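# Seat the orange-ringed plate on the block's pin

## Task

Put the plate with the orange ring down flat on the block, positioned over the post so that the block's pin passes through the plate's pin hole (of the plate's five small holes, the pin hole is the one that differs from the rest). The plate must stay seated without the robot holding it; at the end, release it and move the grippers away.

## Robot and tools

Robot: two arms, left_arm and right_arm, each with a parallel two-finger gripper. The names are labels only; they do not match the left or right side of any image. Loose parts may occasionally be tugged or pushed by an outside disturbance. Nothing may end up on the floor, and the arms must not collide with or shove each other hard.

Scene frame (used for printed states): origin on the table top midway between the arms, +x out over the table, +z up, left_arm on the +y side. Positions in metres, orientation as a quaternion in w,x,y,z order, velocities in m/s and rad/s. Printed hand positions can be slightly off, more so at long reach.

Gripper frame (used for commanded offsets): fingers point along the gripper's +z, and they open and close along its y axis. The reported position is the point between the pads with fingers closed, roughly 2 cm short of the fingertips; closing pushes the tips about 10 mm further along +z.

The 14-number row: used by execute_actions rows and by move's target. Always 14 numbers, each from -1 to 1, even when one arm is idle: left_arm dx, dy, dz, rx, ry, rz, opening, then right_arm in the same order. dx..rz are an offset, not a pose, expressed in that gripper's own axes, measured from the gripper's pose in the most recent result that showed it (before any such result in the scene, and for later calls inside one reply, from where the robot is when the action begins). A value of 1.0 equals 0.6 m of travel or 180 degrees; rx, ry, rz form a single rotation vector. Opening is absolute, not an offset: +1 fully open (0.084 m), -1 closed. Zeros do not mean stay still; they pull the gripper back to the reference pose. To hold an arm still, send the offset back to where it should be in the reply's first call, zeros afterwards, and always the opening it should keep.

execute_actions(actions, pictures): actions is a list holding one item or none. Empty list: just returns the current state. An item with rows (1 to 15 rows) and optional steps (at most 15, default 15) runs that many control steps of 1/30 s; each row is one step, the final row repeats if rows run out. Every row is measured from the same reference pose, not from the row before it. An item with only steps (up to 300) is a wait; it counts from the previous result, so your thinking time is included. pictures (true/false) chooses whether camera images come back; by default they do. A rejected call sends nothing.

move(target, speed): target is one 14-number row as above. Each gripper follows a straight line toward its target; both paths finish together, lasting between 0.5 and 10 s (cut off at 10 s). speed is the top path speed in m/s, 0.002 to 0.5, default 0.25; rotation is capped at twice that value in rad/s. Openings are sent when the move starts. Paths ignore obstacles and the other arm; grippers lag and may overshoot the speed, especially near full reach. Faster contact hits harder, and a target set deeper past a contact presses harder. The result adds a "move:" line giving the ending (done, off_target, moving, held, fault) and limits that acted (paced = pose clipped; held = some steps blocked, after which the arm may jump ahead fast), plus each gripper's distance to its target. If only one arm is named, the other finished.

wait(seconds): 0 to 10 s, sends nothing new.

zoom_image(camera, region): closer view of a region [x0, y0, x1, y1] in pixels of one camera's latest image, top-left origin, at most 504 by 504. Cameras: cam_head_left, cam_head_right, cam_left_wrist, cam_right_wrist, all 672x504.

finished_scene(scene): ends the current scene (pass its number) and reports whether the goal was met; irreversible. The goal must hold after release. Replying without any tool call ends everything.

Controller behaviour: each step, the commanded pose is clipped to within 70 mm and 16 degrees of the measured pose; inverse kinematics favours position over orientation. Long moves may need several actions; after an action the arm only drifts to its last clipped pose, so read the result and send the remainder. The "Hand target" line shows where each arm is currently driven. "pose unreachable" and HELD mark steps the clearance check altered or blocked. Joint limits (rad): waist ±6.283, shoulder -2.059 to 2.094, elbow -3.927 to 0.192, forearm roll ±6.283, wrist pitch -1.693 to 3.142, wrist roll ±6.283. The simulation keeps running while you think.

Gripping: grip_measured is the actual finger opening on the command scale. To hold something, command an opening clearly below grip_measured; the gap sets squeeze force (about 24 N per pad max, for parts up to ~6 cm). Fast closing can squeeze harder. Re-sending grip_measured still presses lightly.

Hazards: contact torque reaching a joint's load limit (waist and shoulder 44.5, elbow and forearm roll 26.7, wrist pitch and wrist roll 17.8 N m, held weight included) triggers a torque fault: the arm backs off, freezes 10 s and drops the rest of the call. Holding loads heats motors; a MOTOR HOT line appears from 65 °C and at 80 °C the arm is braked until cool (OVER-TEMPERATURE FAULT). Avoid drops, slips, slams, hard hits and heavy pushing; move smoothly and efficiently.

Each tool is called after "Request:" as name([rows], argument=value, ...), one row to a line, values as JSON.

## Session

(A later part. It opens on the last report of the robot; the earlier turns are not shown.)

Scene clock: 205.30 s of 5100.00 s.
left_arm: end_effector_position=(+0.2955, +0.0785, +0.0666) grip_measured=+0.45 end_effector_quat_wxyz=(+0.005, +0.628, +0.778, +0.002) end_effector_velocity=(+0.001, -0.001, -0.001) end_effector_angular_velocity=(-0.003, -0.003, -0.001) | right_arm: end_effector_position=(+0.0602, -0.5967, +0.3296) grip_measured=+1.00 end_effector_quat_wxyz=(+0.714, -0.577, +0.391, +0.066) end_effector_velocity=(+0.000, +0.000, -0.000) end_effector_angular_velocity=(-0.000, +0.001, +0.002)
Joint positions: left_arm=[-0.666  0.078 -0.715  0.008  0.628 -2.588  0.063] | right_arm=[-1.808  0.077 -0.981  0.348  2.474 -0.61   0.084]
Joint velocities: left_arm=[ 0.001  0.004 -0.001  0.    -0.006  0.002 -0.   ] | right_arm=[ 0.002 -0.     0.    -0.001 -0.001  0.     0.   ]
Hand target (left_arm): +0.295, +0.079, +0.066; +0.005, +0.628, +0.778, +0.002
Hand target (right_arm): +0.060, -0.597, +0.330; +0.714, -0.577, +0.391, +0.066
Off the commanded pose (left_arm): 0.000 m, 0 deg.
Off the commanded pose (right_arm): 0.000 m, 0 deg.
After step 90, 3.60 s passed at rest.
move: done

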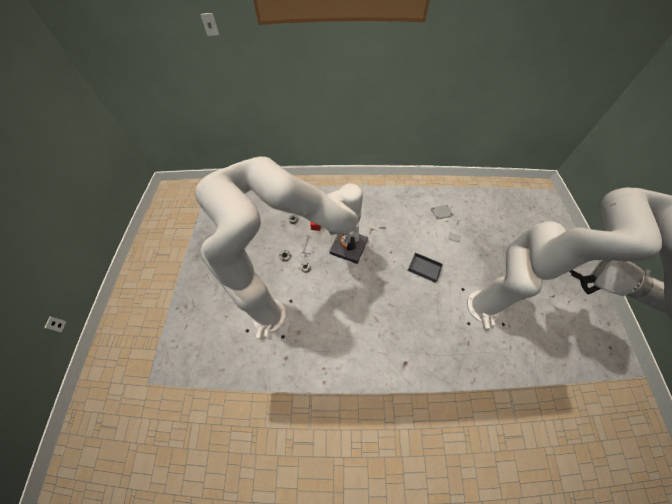

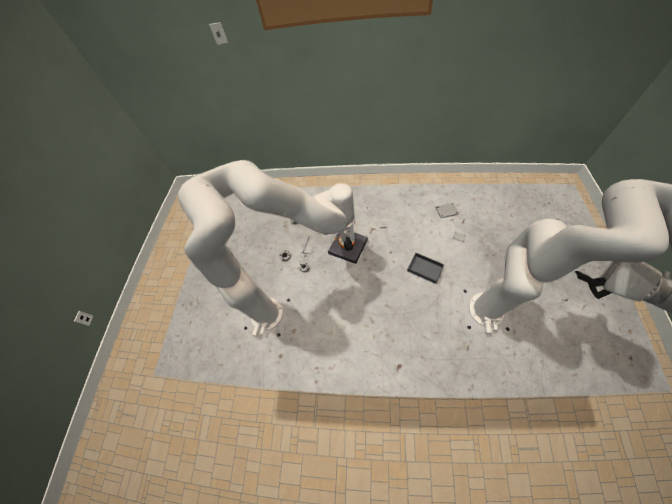

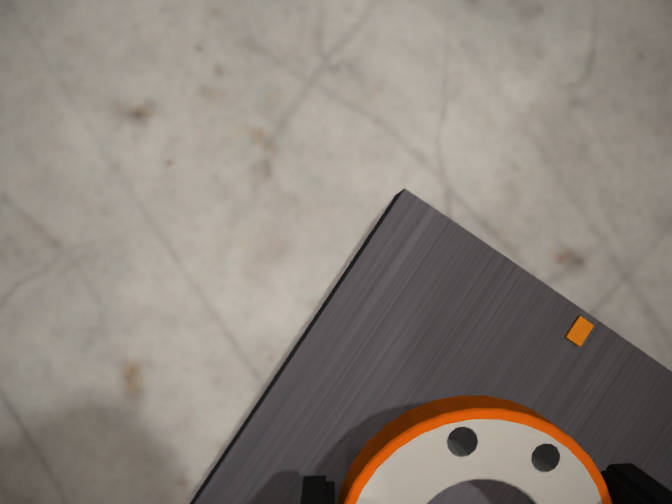

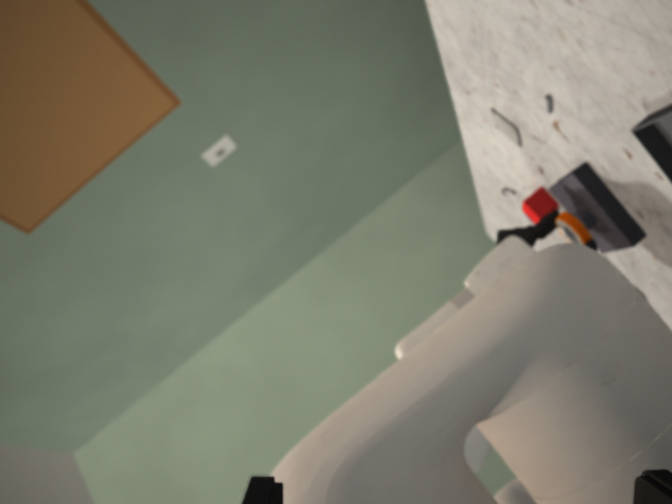

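Request:
move(target=[0,0,0.0167,0,0,0,-0.6, 0,0,0,0,0,0,1], speed=0.015)

Request:
zoom_image(camera="cam_left_wrist", region=[380, 404, 580, 504])

Scene clock: 209.97 s of 5100.00 s.
left_arm: end_effector_position=(+0.2961, +0.0780, +0.0580) grip_measured=+0.45 end_effector_quat_wxyz=(+0.006, +0.628, +0.778, +0.002) end_effector_velocity=(+0.001, -0.001, -0.000) end_effector_angular_velocity=(-0.002, -0.002, -0.000) | right_arm: end_effector_position=(+0.0602, -0.5967, +0.3296) grip_measured=+1.00 end_effector_quat_wxyz=(+0.714, -0.577, +0.391, +0.066) end_effector_velocity=(+0.000, +0.000, +0.000) end_effector_angular_velocity=(+0.001, -0.001, +0.000)
Joint positions: left_arm=[-0.666  0.101 -0.711  0.008  0.599 -2.589  0.063] | right_arm=[-1.808  0.077 -0.981  0.348  2.474 -0.61   0.084]
Joint velocities: left_arm=[ 0.     0.002  0.     0.001 -0.005 -0.     0.   ] | right_arm=[ 0.    -0.     0.     0.001  0.001  0.001 -0.   ]
Hand target (left_arm): +0.296, +0.078, +0.057; +0.005, +0.628, +0.778, +0.002
Hand target (right_arm): +0.060, -0.597, +0.330; +0.714, -0.577, +0.391, +0.066
Off the commanded pose (left_arm): 0.002 m, 0 deg.
Off the commanded pose (right_arm): 0.000 m, 0 deg.
After step 90, 0.80 s passed at rest.
move: done

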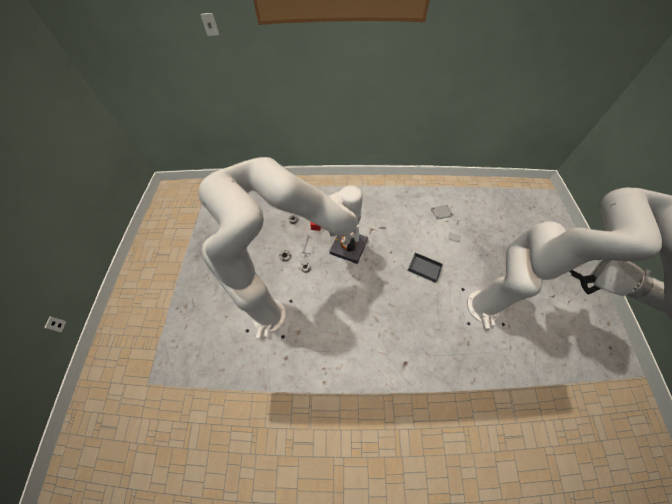

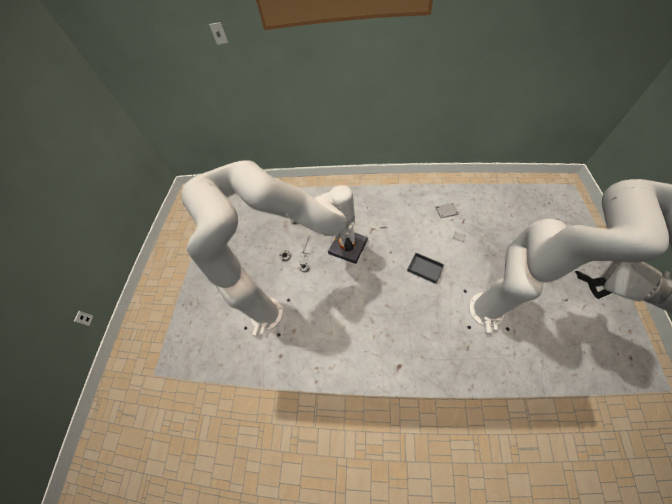

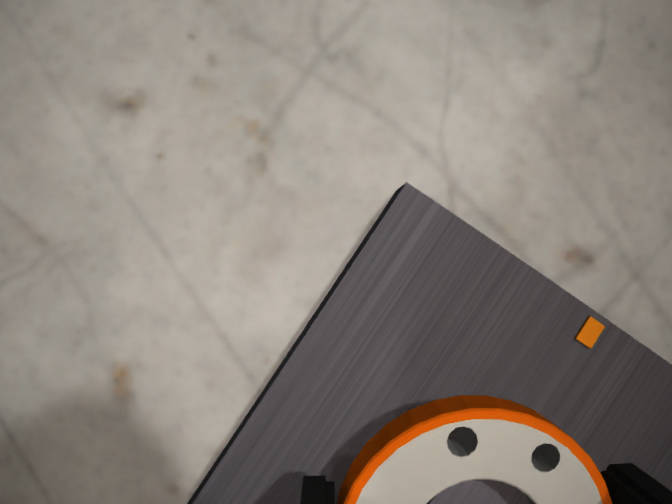

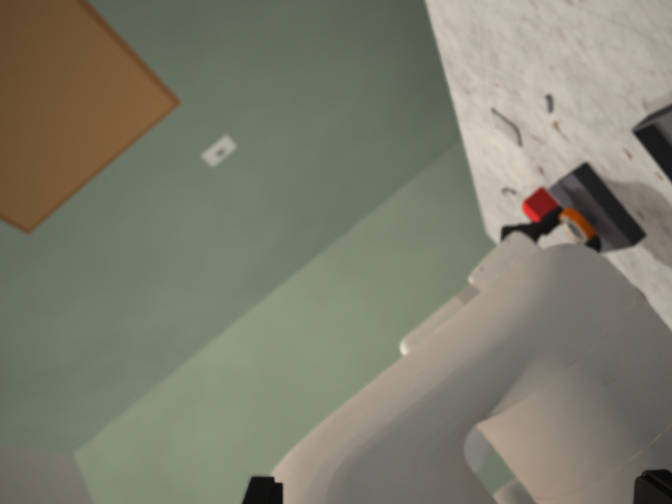

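Region (380, 404, 580, 504) of cam_left_wrist's 672x504 image, scaled by 2.520, with more detail than that image has.

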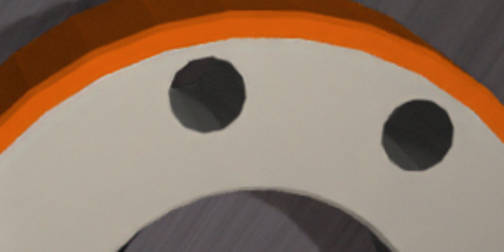

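Request:
move(target=[0.0017,-0.0017,0.002,0,0,0,-0.6, 0,0,0,0,0,0,1], speed=0.004)

Scene clock: 216.93 s of 5100.00 s.
left_arm: end_effector_position=(+0.2953, +0.0786, +0.0567) grip_measured=+0.45 end_effector_quat_wxyz=(+0.007, +0.628, +0.778, +0.002) end_effector_velocity=(-0.001, +0.002, +0.000) end_effector_angular_velocity=(+0.004, +0.004, +0.003) | right_arm: end_effector_position=(+0.0602, -0.5967, +0.3296) grip_measured=+1.00 end_effector_quat_wxyz=(+0.714, -0.577, +0.391, +0.066) end_effector_velocity=(-0.000, -0.000, +0.000) end_effector_angular_velocity=(+0.000, +0.000, -0.001)
Joint positions: left_arm=[-0.666  0.101 -0.706  0.008  0.593 -2.589  0.063] | right_arm=[-1.808  0.077 -0.981  0.348  2.474 -0.61   0.084]
Joint velocities: left_arm=[ 0.002 -0.005  0.004 -0.     0.006 -0.    -0.001] | right_arm=[-0.001  0.    -0.    -0.     0.     0.     0.   ]
Hand target (left_arm): +0.295, +0.079, +0.057; +0.006, +0.628, +0.778, +0.002
Hand target (right_arm): +0.060, -0.597, +0.330; +0.714, -0.577, +0.391, +0.066
Off the commanded pose (left_arm): 0.000 m, 0 deg.
Off the commanded pose (right_arm): 0.000 m, 0 deg.
After step 90, 3.27 s passed at rest.
move: done

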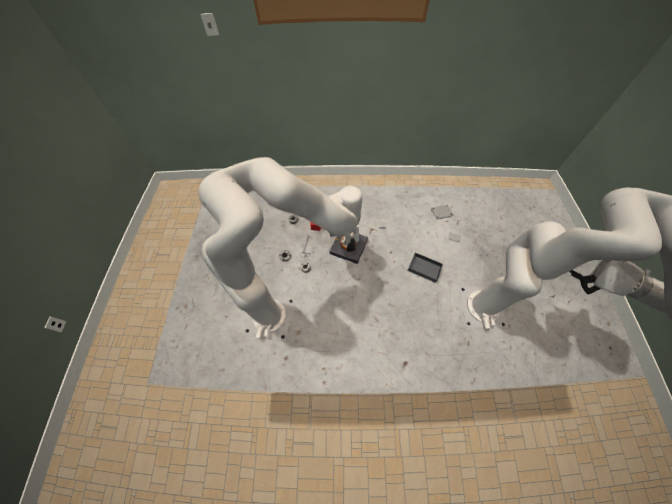

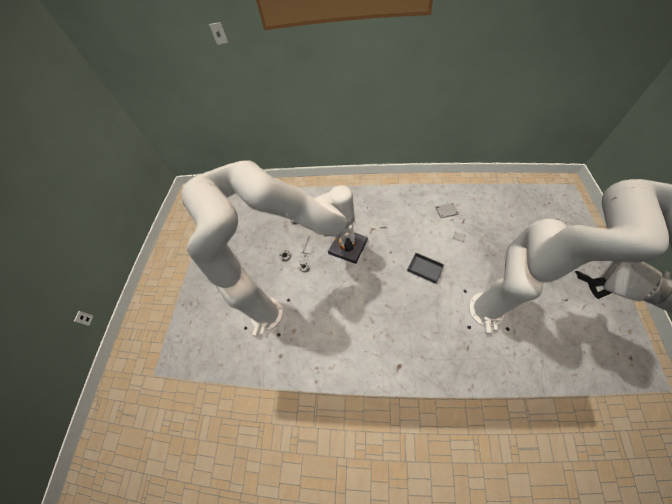

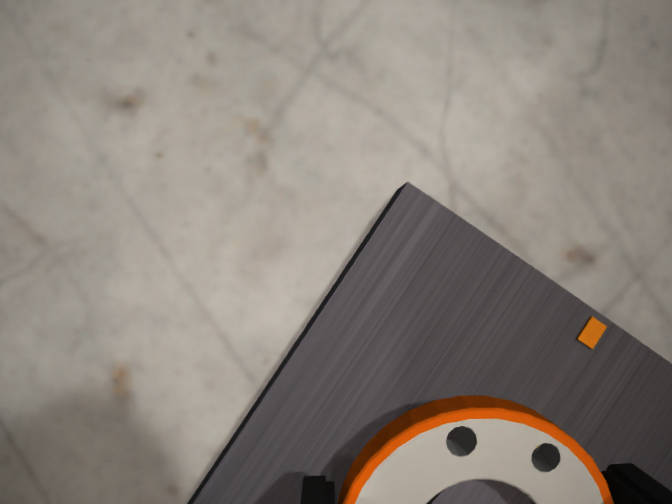

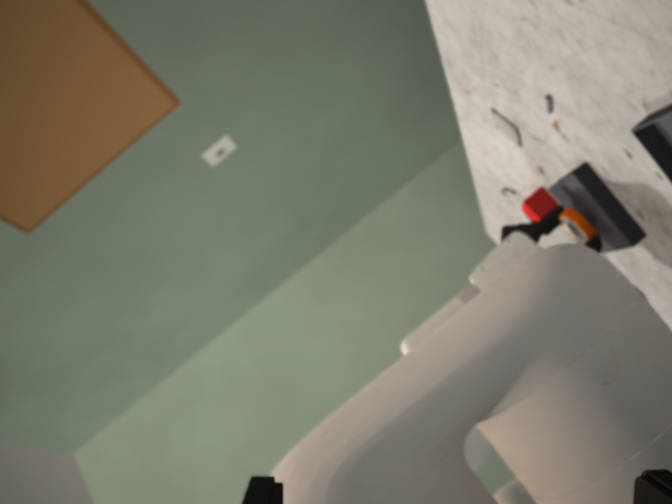

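It reached the target height; it may have dropped onto the post. Continue down gently.

Request:
move(target=[0,0,0.008,0,0,0,-0.6, 0,0,0,0,0,0,1], speed=0.008)

Request:
zoom_image(camera="cam_left_wrist", region=[380, 404, 580, 504])

Scene clock: 220.33 s of 5100.00 s.
left_arm: end_effector_position=(+0.2946, +0.0789, +0.0515) grip_measured=+0.47 end_effector_quat_wxyz=(+0.006, +0.628, +0.778, +0.002) end_effector_velocity=(+0.000, -0.000, +0.000) end_effector_angular_velocity=(-0.001, -0.001, +0.001) | right_arm: end_effector_position=(+0.0602, -0.5967, +0.3296) grip_measured=+1.00 end_effector_quat_wxyz=(+0.714, -0.577, +0.391, +0.066) end_effector_velocity=(+0.000, -0.000, -0.000) end_effector_angular_velocity=(+0.000, -0.000, -0.002)
Joint positions: left_arm=[-0.667  0.114 -0.704  0.008  0.579 -2.59   0.064] | right_arm=[-1.808  0.077 -0.981  0.348  2.474 -0.61   0.084]
Joint velocities: left_arm=[ 0.    -0.001  0.     0.    -0.002 -0.001  0.   ] | right_arm=[-0.001  0.     0.     0.001 -0.     0.001 -0.   ]
Hand target (left_arm): +0.295, +0.079, +0.052; +0.007, +0.628, +0.778, +0.002
Hand target (right_arm): +0.060, -0.597, +0.330; +0.714, -0.577, +0.391, +0.066
Off the commanded pose (left_arm): 0.001 m, 0 deg.
Off the commanded pose (right_arm): 0.000 m, 0 deg.
move: done

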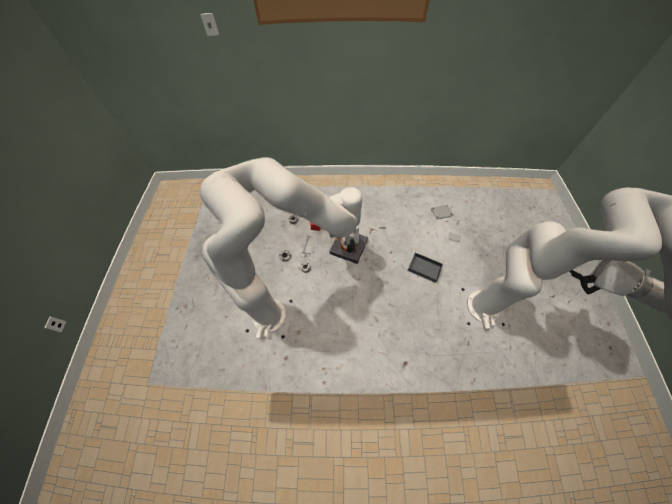

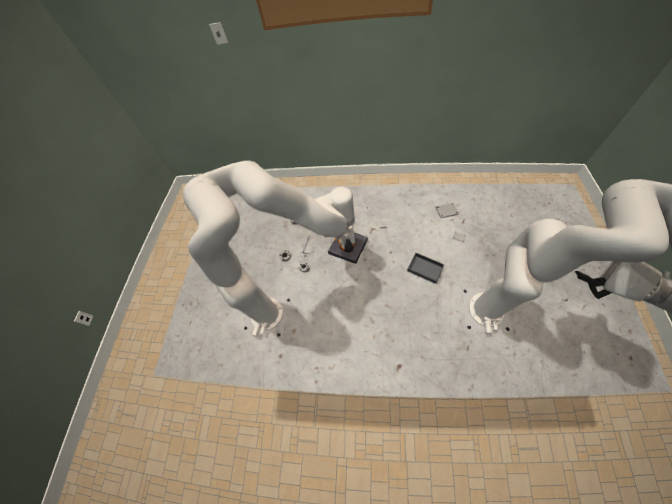

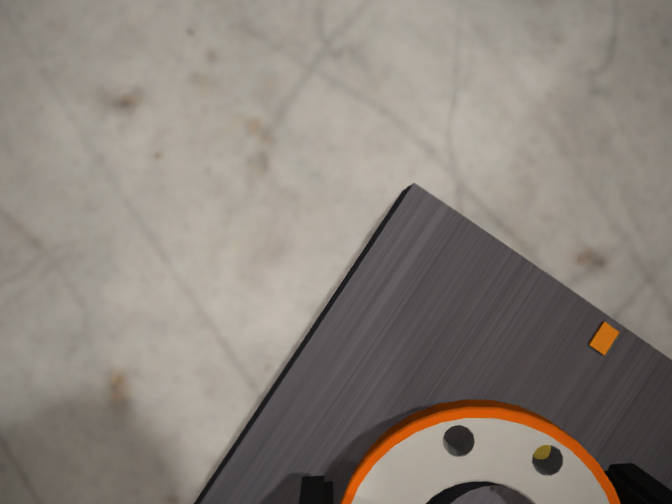

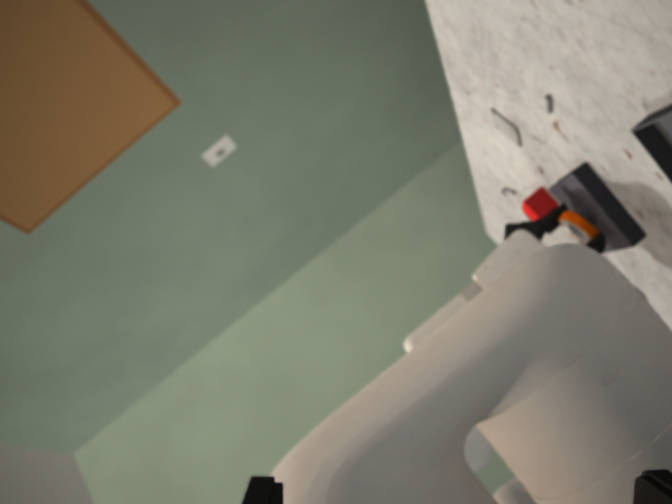

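Region (380, 404, 580, 504) of cam_left_wrist's 672x504 image, scaled by 2.520, with more detail than that image has.

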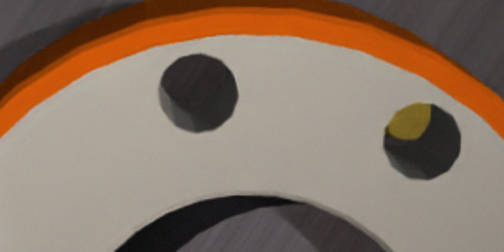

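Request:
move(target=[-0.002,0.002,0,0,0,0,-0.6, 0,0,0,0,0,0,1], speed=0.004)

Request:
zoom_image(camera="cam_left_wrist", region=[380, 404, 580, 504])

Request:
zoom_image(camera="cam_right_wrist", region=[520, 170, 640, 260])

Scene clock: 224.73 s of 5100.00 s.
left_arm: end_effector_position=(+0.2959, +0.0783, +0.0516) grip_measured=+0.47 end_effector_quat_wxyz=(+0.005, +0.628, +0.778, +0.002) end_effector_velocity=(-0.000, +0.000, -0.002) end_effector_angular_velocity=(+0.002, +0.002, -0.000) | right_arm: end_effector_position=(+0.0602, -0.5967, +0.3296) grip_measured=+1.00 end_effector_quat_wxyz=(+0.714, -0.577, +0.391, +0.066) end_effector_velocity=(+0.000, -0.000, -0.000) end_effector_angular_velocity=(-0.000, -0.000, -0.001)
Joint positions: left_arm=[-0.666  0.117 -0.709  0.008  0.582 -2.589  0.064] | right_arm=[-1.808  0.077 -0.981  0.348  2.474 -0.61   0.084]
Joint velocities: left_arm=[ 0.001  0.007 -0.     0.    -0.003  0.001  0.001] | right_arm=[-0.     0.    -0.     0.001 -0.     0.001 -0.   ]
Hand target (left_arm): +0.296, +0.078, +0.051; +0.006, +0.628, +0.778, +0.002
Hand target (right_arm): +0.060, -0.597, +0.330; +0.714, -0.577, +0.391, +0.066
Off the commanded pose (left_arm): 0.000 m, 0 deg.
Off the commanded pose (right_arm): 0.000 m, 0 deg.
After step 110, 0.03 s passed at rest.
move: done

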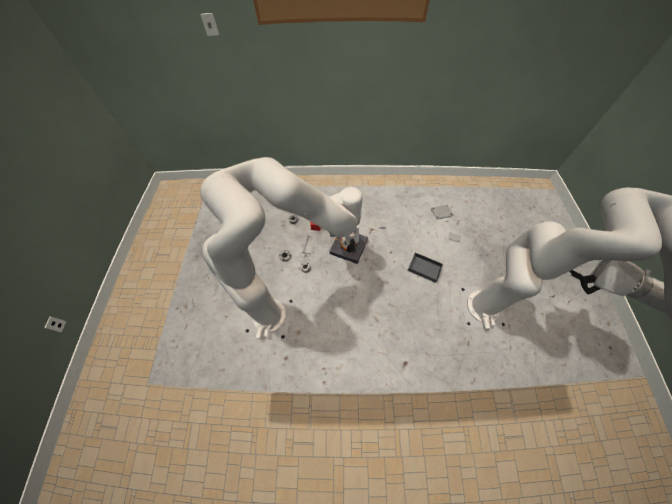

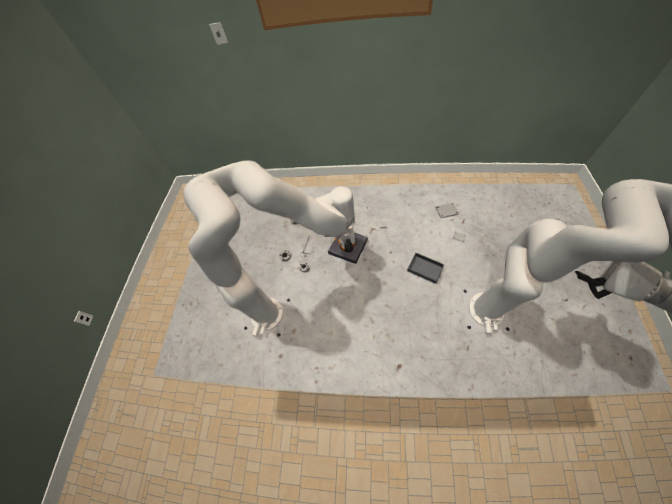

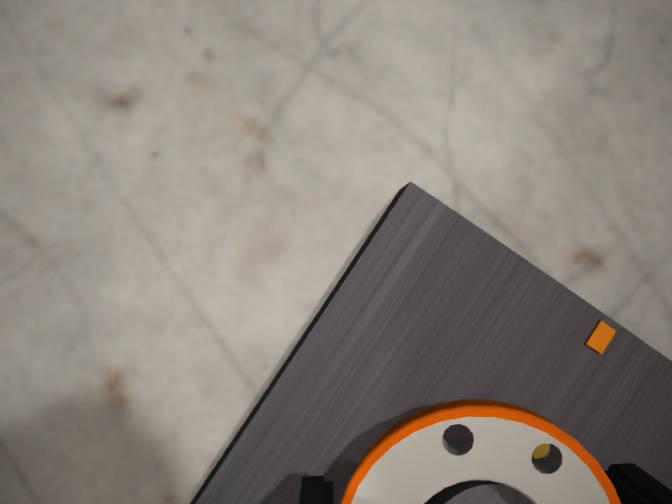

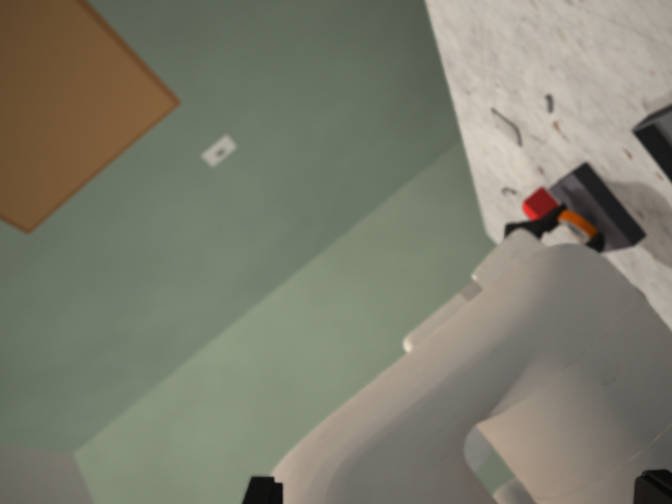

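Region (380, 404, 580, 504) of cam_left_wrist's 672x504 image, scaled by 2.520, with more detail than that image has.

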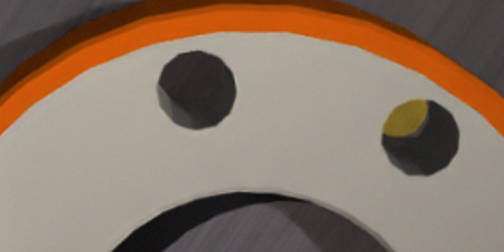

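Region (520, 170, 640, 260) of cam_right_wrist's 672x504 image, scaled by 4.200, with more detail than that image has; it fills the top 378 rows of this view, and the rest is white.

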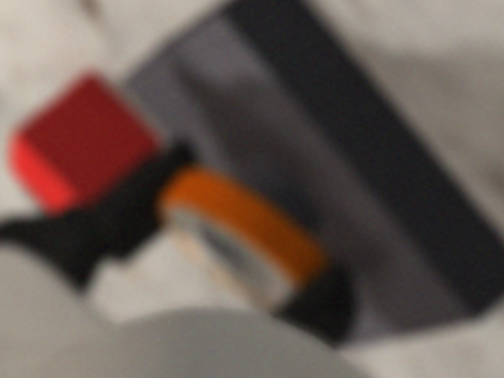

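Request:
move(target=[0,0,0,0,0,0,0.7, 0,0,0,0,0,0,1], speed=0.01)

Request:
zoom_image(camera="cam_left_wrist", region=[380, 354, 580, 504])

Request:
zoom_image(camera="cam_right_wrist", region=[520, 170, 640, 260])

Scene clock: 228.50 s of 5100.00 s.
left_arm: end_effector_position=(+0.2959, +0.0783, +0.0516) grip_measured=+0.70 end_effector_quat_wxyz=(+0.005, +0.628, +0.778, +0.002) end_effector_velocity=(+0.000, -0.001, +0.001) end_effector_angular_velocity=(-0.001, -0.001, +0.000) | right_arm: end_effector_position=(+0.0602, -0.5967, +0.3296) grip_measured=+1.00 end_effector_quat_wxyz=(+0.714, -0.577, +0.391, +0.066) end_effector_velocity=(-0.000, -0.000, -0.000) end_effector_angular_velocity=(-0.002, +0.001, +0.000)
Joint positions: left_arm=[-0.666  0.117 -0.709  0.008  0.582 -2.589  0.073] | right_arm=[-1.808  0.077 -0.981  0.348  2.474 -0.61   0.084]
Joint velocities: left_arm=[-0.001 -0.001 -0.001 -0.     0.    -0.001  0.   ] | right_arm=[-0.     0.    -0.    -0.001 -0.001 -0.001  0.   ]
Hand target (left_arm): +0.296, +0.078, +0.052; +0.005, +0.628, +0.778, +0.002
Hand target (right_arm): +0.060, -0.597, +0.330; +0.714, -0.577, +0.391, +0.066
Off the commanded pose (left_arm): 0.000 m, 0 deg.
Off the commanded pose (right_arm): 0.000 m, 0 deg.
After step 90, 0.07 s passed at rest.
move: done

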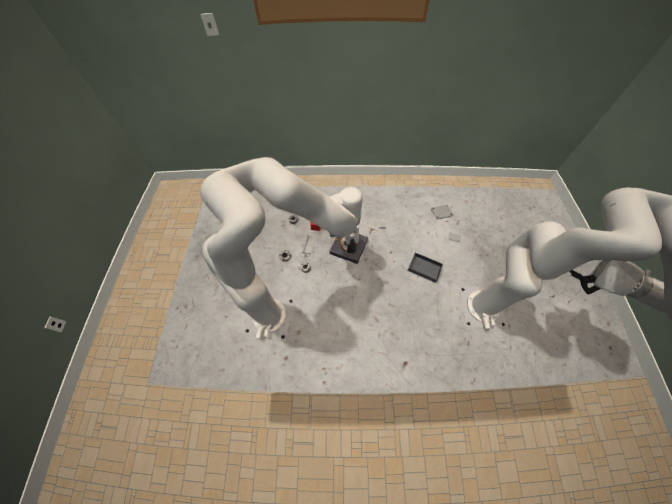

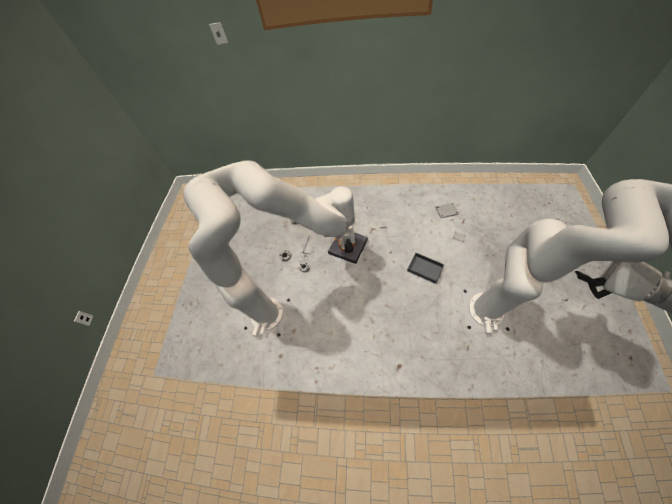

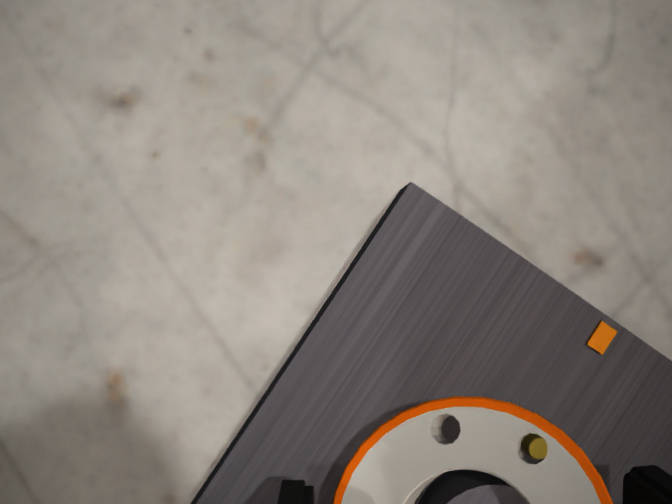

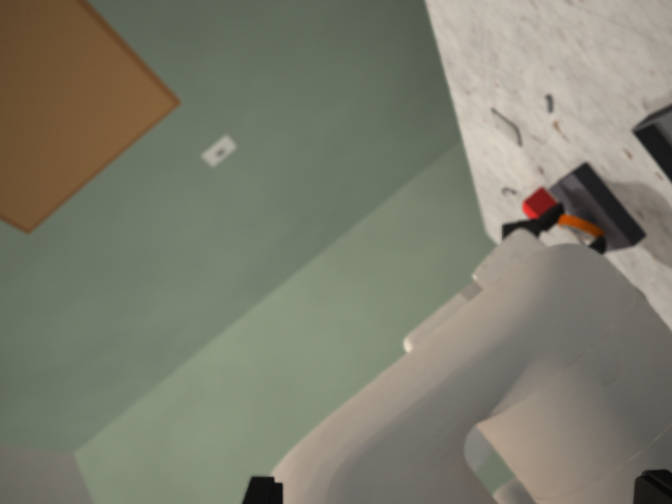

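Region (380, 354, 580, 504) of cam_left_wrist's 672x504 image, scaled by 2.520, with more detail than that image has; it fills the top 378 rows of this view, and the rest is white.

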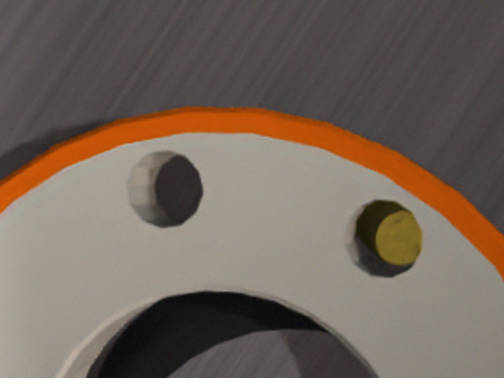

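Region (520, 170, 640, 260) of cam_right_wrist's 672x504 image, scaled by 4.200, with more detail than that image has; it fills the top 378 rows of this view, and the rest is white.

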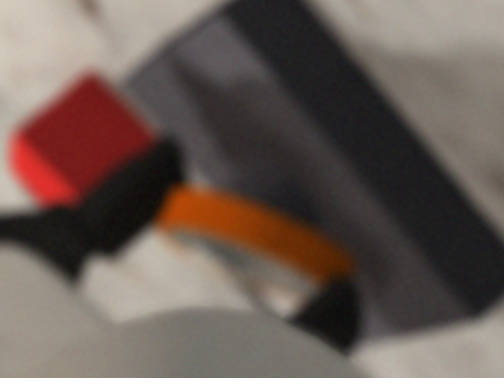

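Request:
move(target=[0,0,0.012,0,0,0.25,0.8, 0,0,0,0,0,0,1], speed=0.15)

Request:
zoom_image(camera="cam_head_left", region=[315, 215, 385, 267])

Scene clock: 238.07 s of 5100.00 s.
left_arm: end_effector_position=(+0.2959, +0.0782, +0.0444) grip_measured=+0.80 end_effector_quat_wxyz=(+0.004, +0.878, +0.479, +0.004) end_effector_velocity=(+0.000, +0.000, -0.000) end_effector_angular_velocity=(-0.000, +0.001, -0.009) | right_arm: end_effector_position=(+0.0602, -0.5967, +0.3296) grip_measured=+1.00 end_effector_quat_wxyz=(+0.714, -0.577, +0.391, +0.066) end_effector_velocity=(-0.000, +0.000, -0.000) end_effector_angular_velocity=(+0.000, +0.000, +0.002)
Joint positions: left_arm=[-0.665  0.137 -0.707  0.009  0.561 -1.805  0.077] | right_arm=[-1.808  0.077 -0.981  0.348  2.474 -0.61   0.084]
Joint velocities: left_arm=[ 0.001 -0.     0.001 -0.002 -0.     0.012 -0.   ] | right_arm=[ 0.001  0.     0.    -0.001 -0.    -0.001  0.   ]
Hand target (left_arm): +0.296, +0.078, +0.044; +0.004, +0.878, +0.478, +0.004
Hand target (right_arm): +0.060, -0.597, +0.330; +0.714, -0.577, +0.391, +0.066
Off the commanded pose (left_arm): 0.000 m, 0 deg.
Off the commanded pose (right_arm): 0.000 m, 0 deg.
After step 90, 3.57 s passed at rest.
move: done

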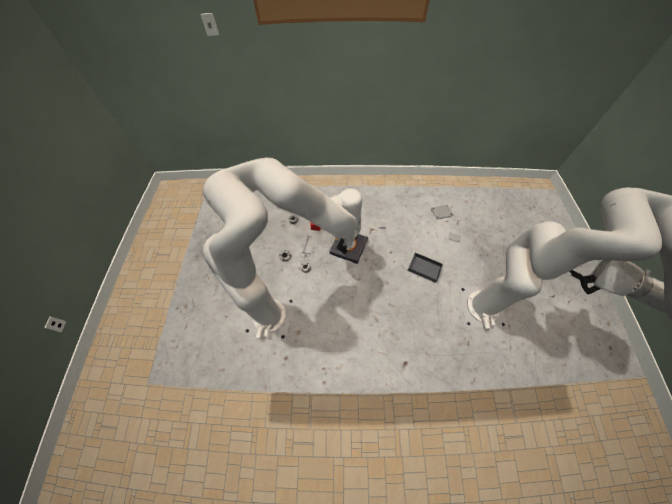

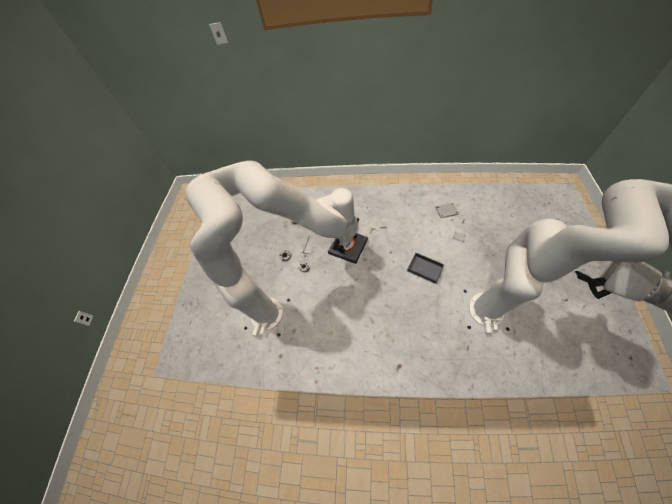

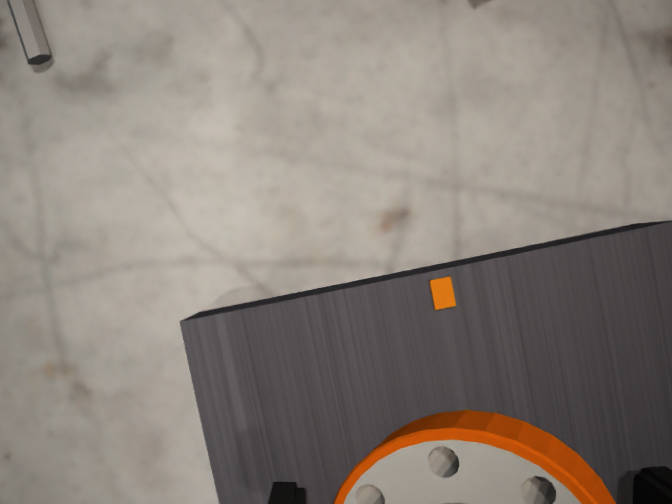

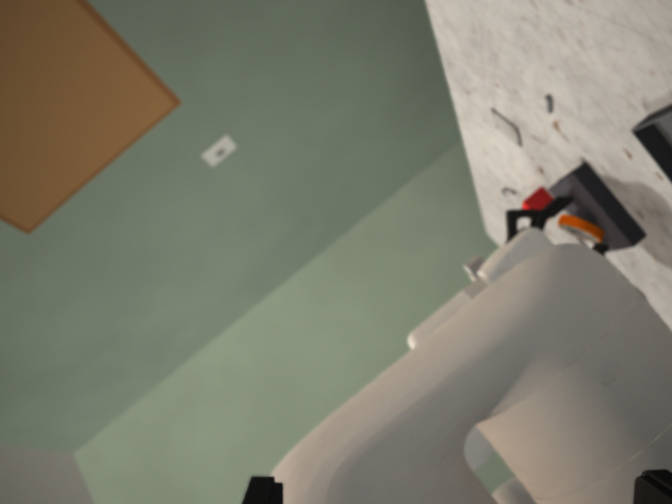

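Region (315, 215, 385, 267) of cam_head_left's 672x504 image, scaled by 7.200, with more detail than that image has; it fills the top 374 rows of this view, and the rest is white.

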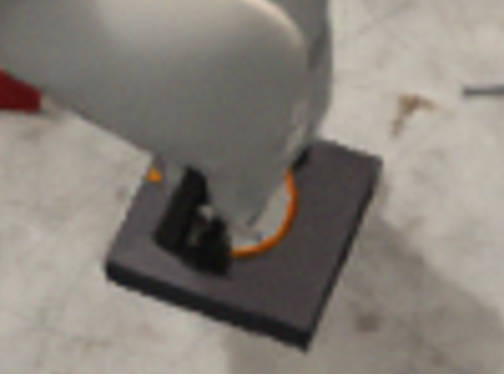

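Request:
move(target=[0,0.015,0.003,0,0,0,0.8, 0,0,0,0,0,0,1], speed=0.01)

Request:
zoom_image(camera="cam_right_wrist", region=[520, 170, 640, 260])

Scene clock: 242.27 s of 5100.00 s.
left_arm: end_effector_position=(+0.3030, +0.0738, +0.0425) grip_measured=+0.80 end_effector_quat_wxyz=(+0.003, +0.878, +0.479, +0.003) end_effector_velocity=(+0.001, -0.001, +0.001) end_effector_angular_velocity=(-0.001, -0.001, -0.001) | right_arm: end_effector_position=(+0.0602, -0.5967, +0.3296) grip_measured=+1.00 end_effector_quat_wxyz=(+0.714, -0.577, +0.391, +0.066) end_effector_velocity=(+0.000, -0.000, -0.000) end_effector_angular_velocity=(+0.000, +0.000, +0.000)
Joint positions: left_arm=[-0.661  0.165 -0.738  0.009  0.566 -1.8    0.077] | right_arm=[-1.808  0.077 -0.981  0.348  2.474 -0.61   0.084]
Joint velocities: left_arm=[-0.001  0.002 -0.004 -0.     0.001  0.001  0.   ] | right_arm=[ 0.    -0.     0.     0.001 -0.     0.001 -0.   ]
Hand target (left_arm): +0.304, +0.073, +0.043; +0.004, +0.878, +0.479, +0.004
Hand target (right_arm): +0.060, -0.597, +0.330; +0.714, -0.577, +0.391, +0.066
Off the commanded pose (left_arm): 0.001 m, 0 deg.
Off the commanded pose (right_arm): 0.000 m, 0 deg.
After step 90, 0.07 s passed at rest.
move: done

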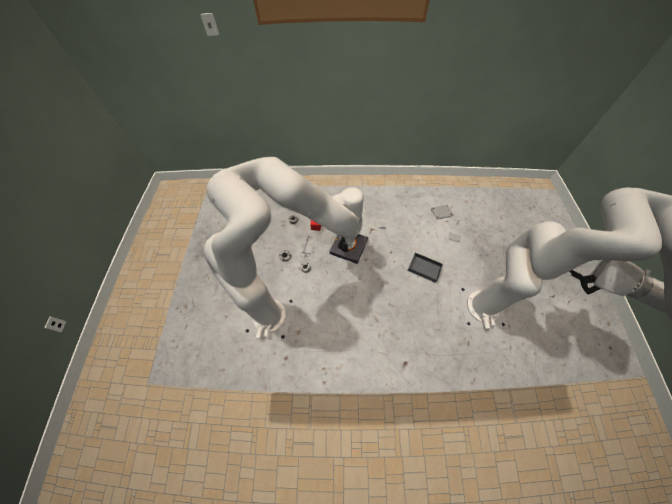

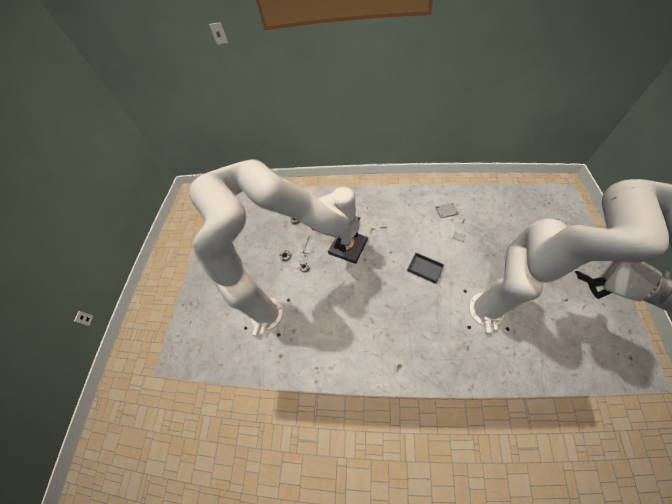

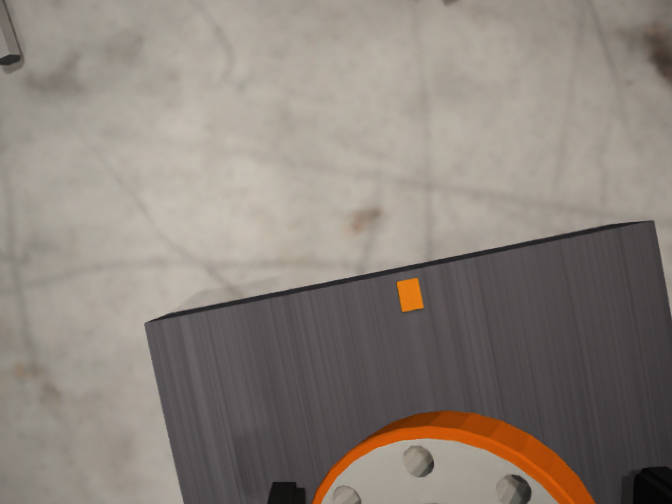

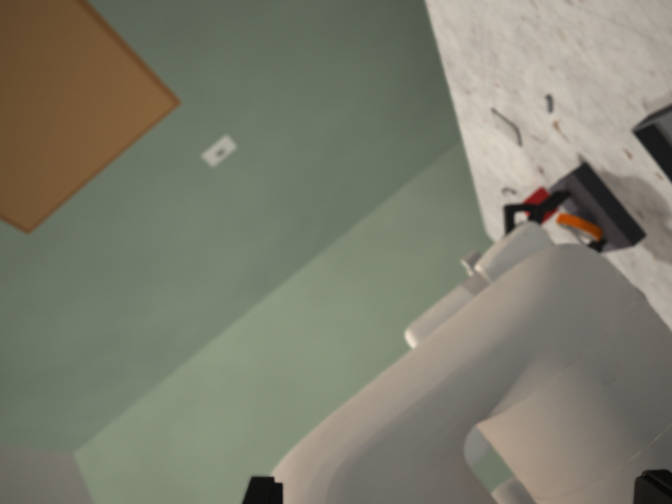

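Region (520, 170, 640, 260) of cam_right_wrist's 672x504 image, scaled by 4.200, with more detail than that image has; it fills the top 378 rows of this view, and the rest is white.

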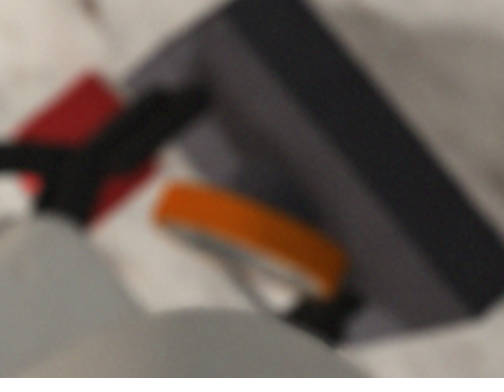

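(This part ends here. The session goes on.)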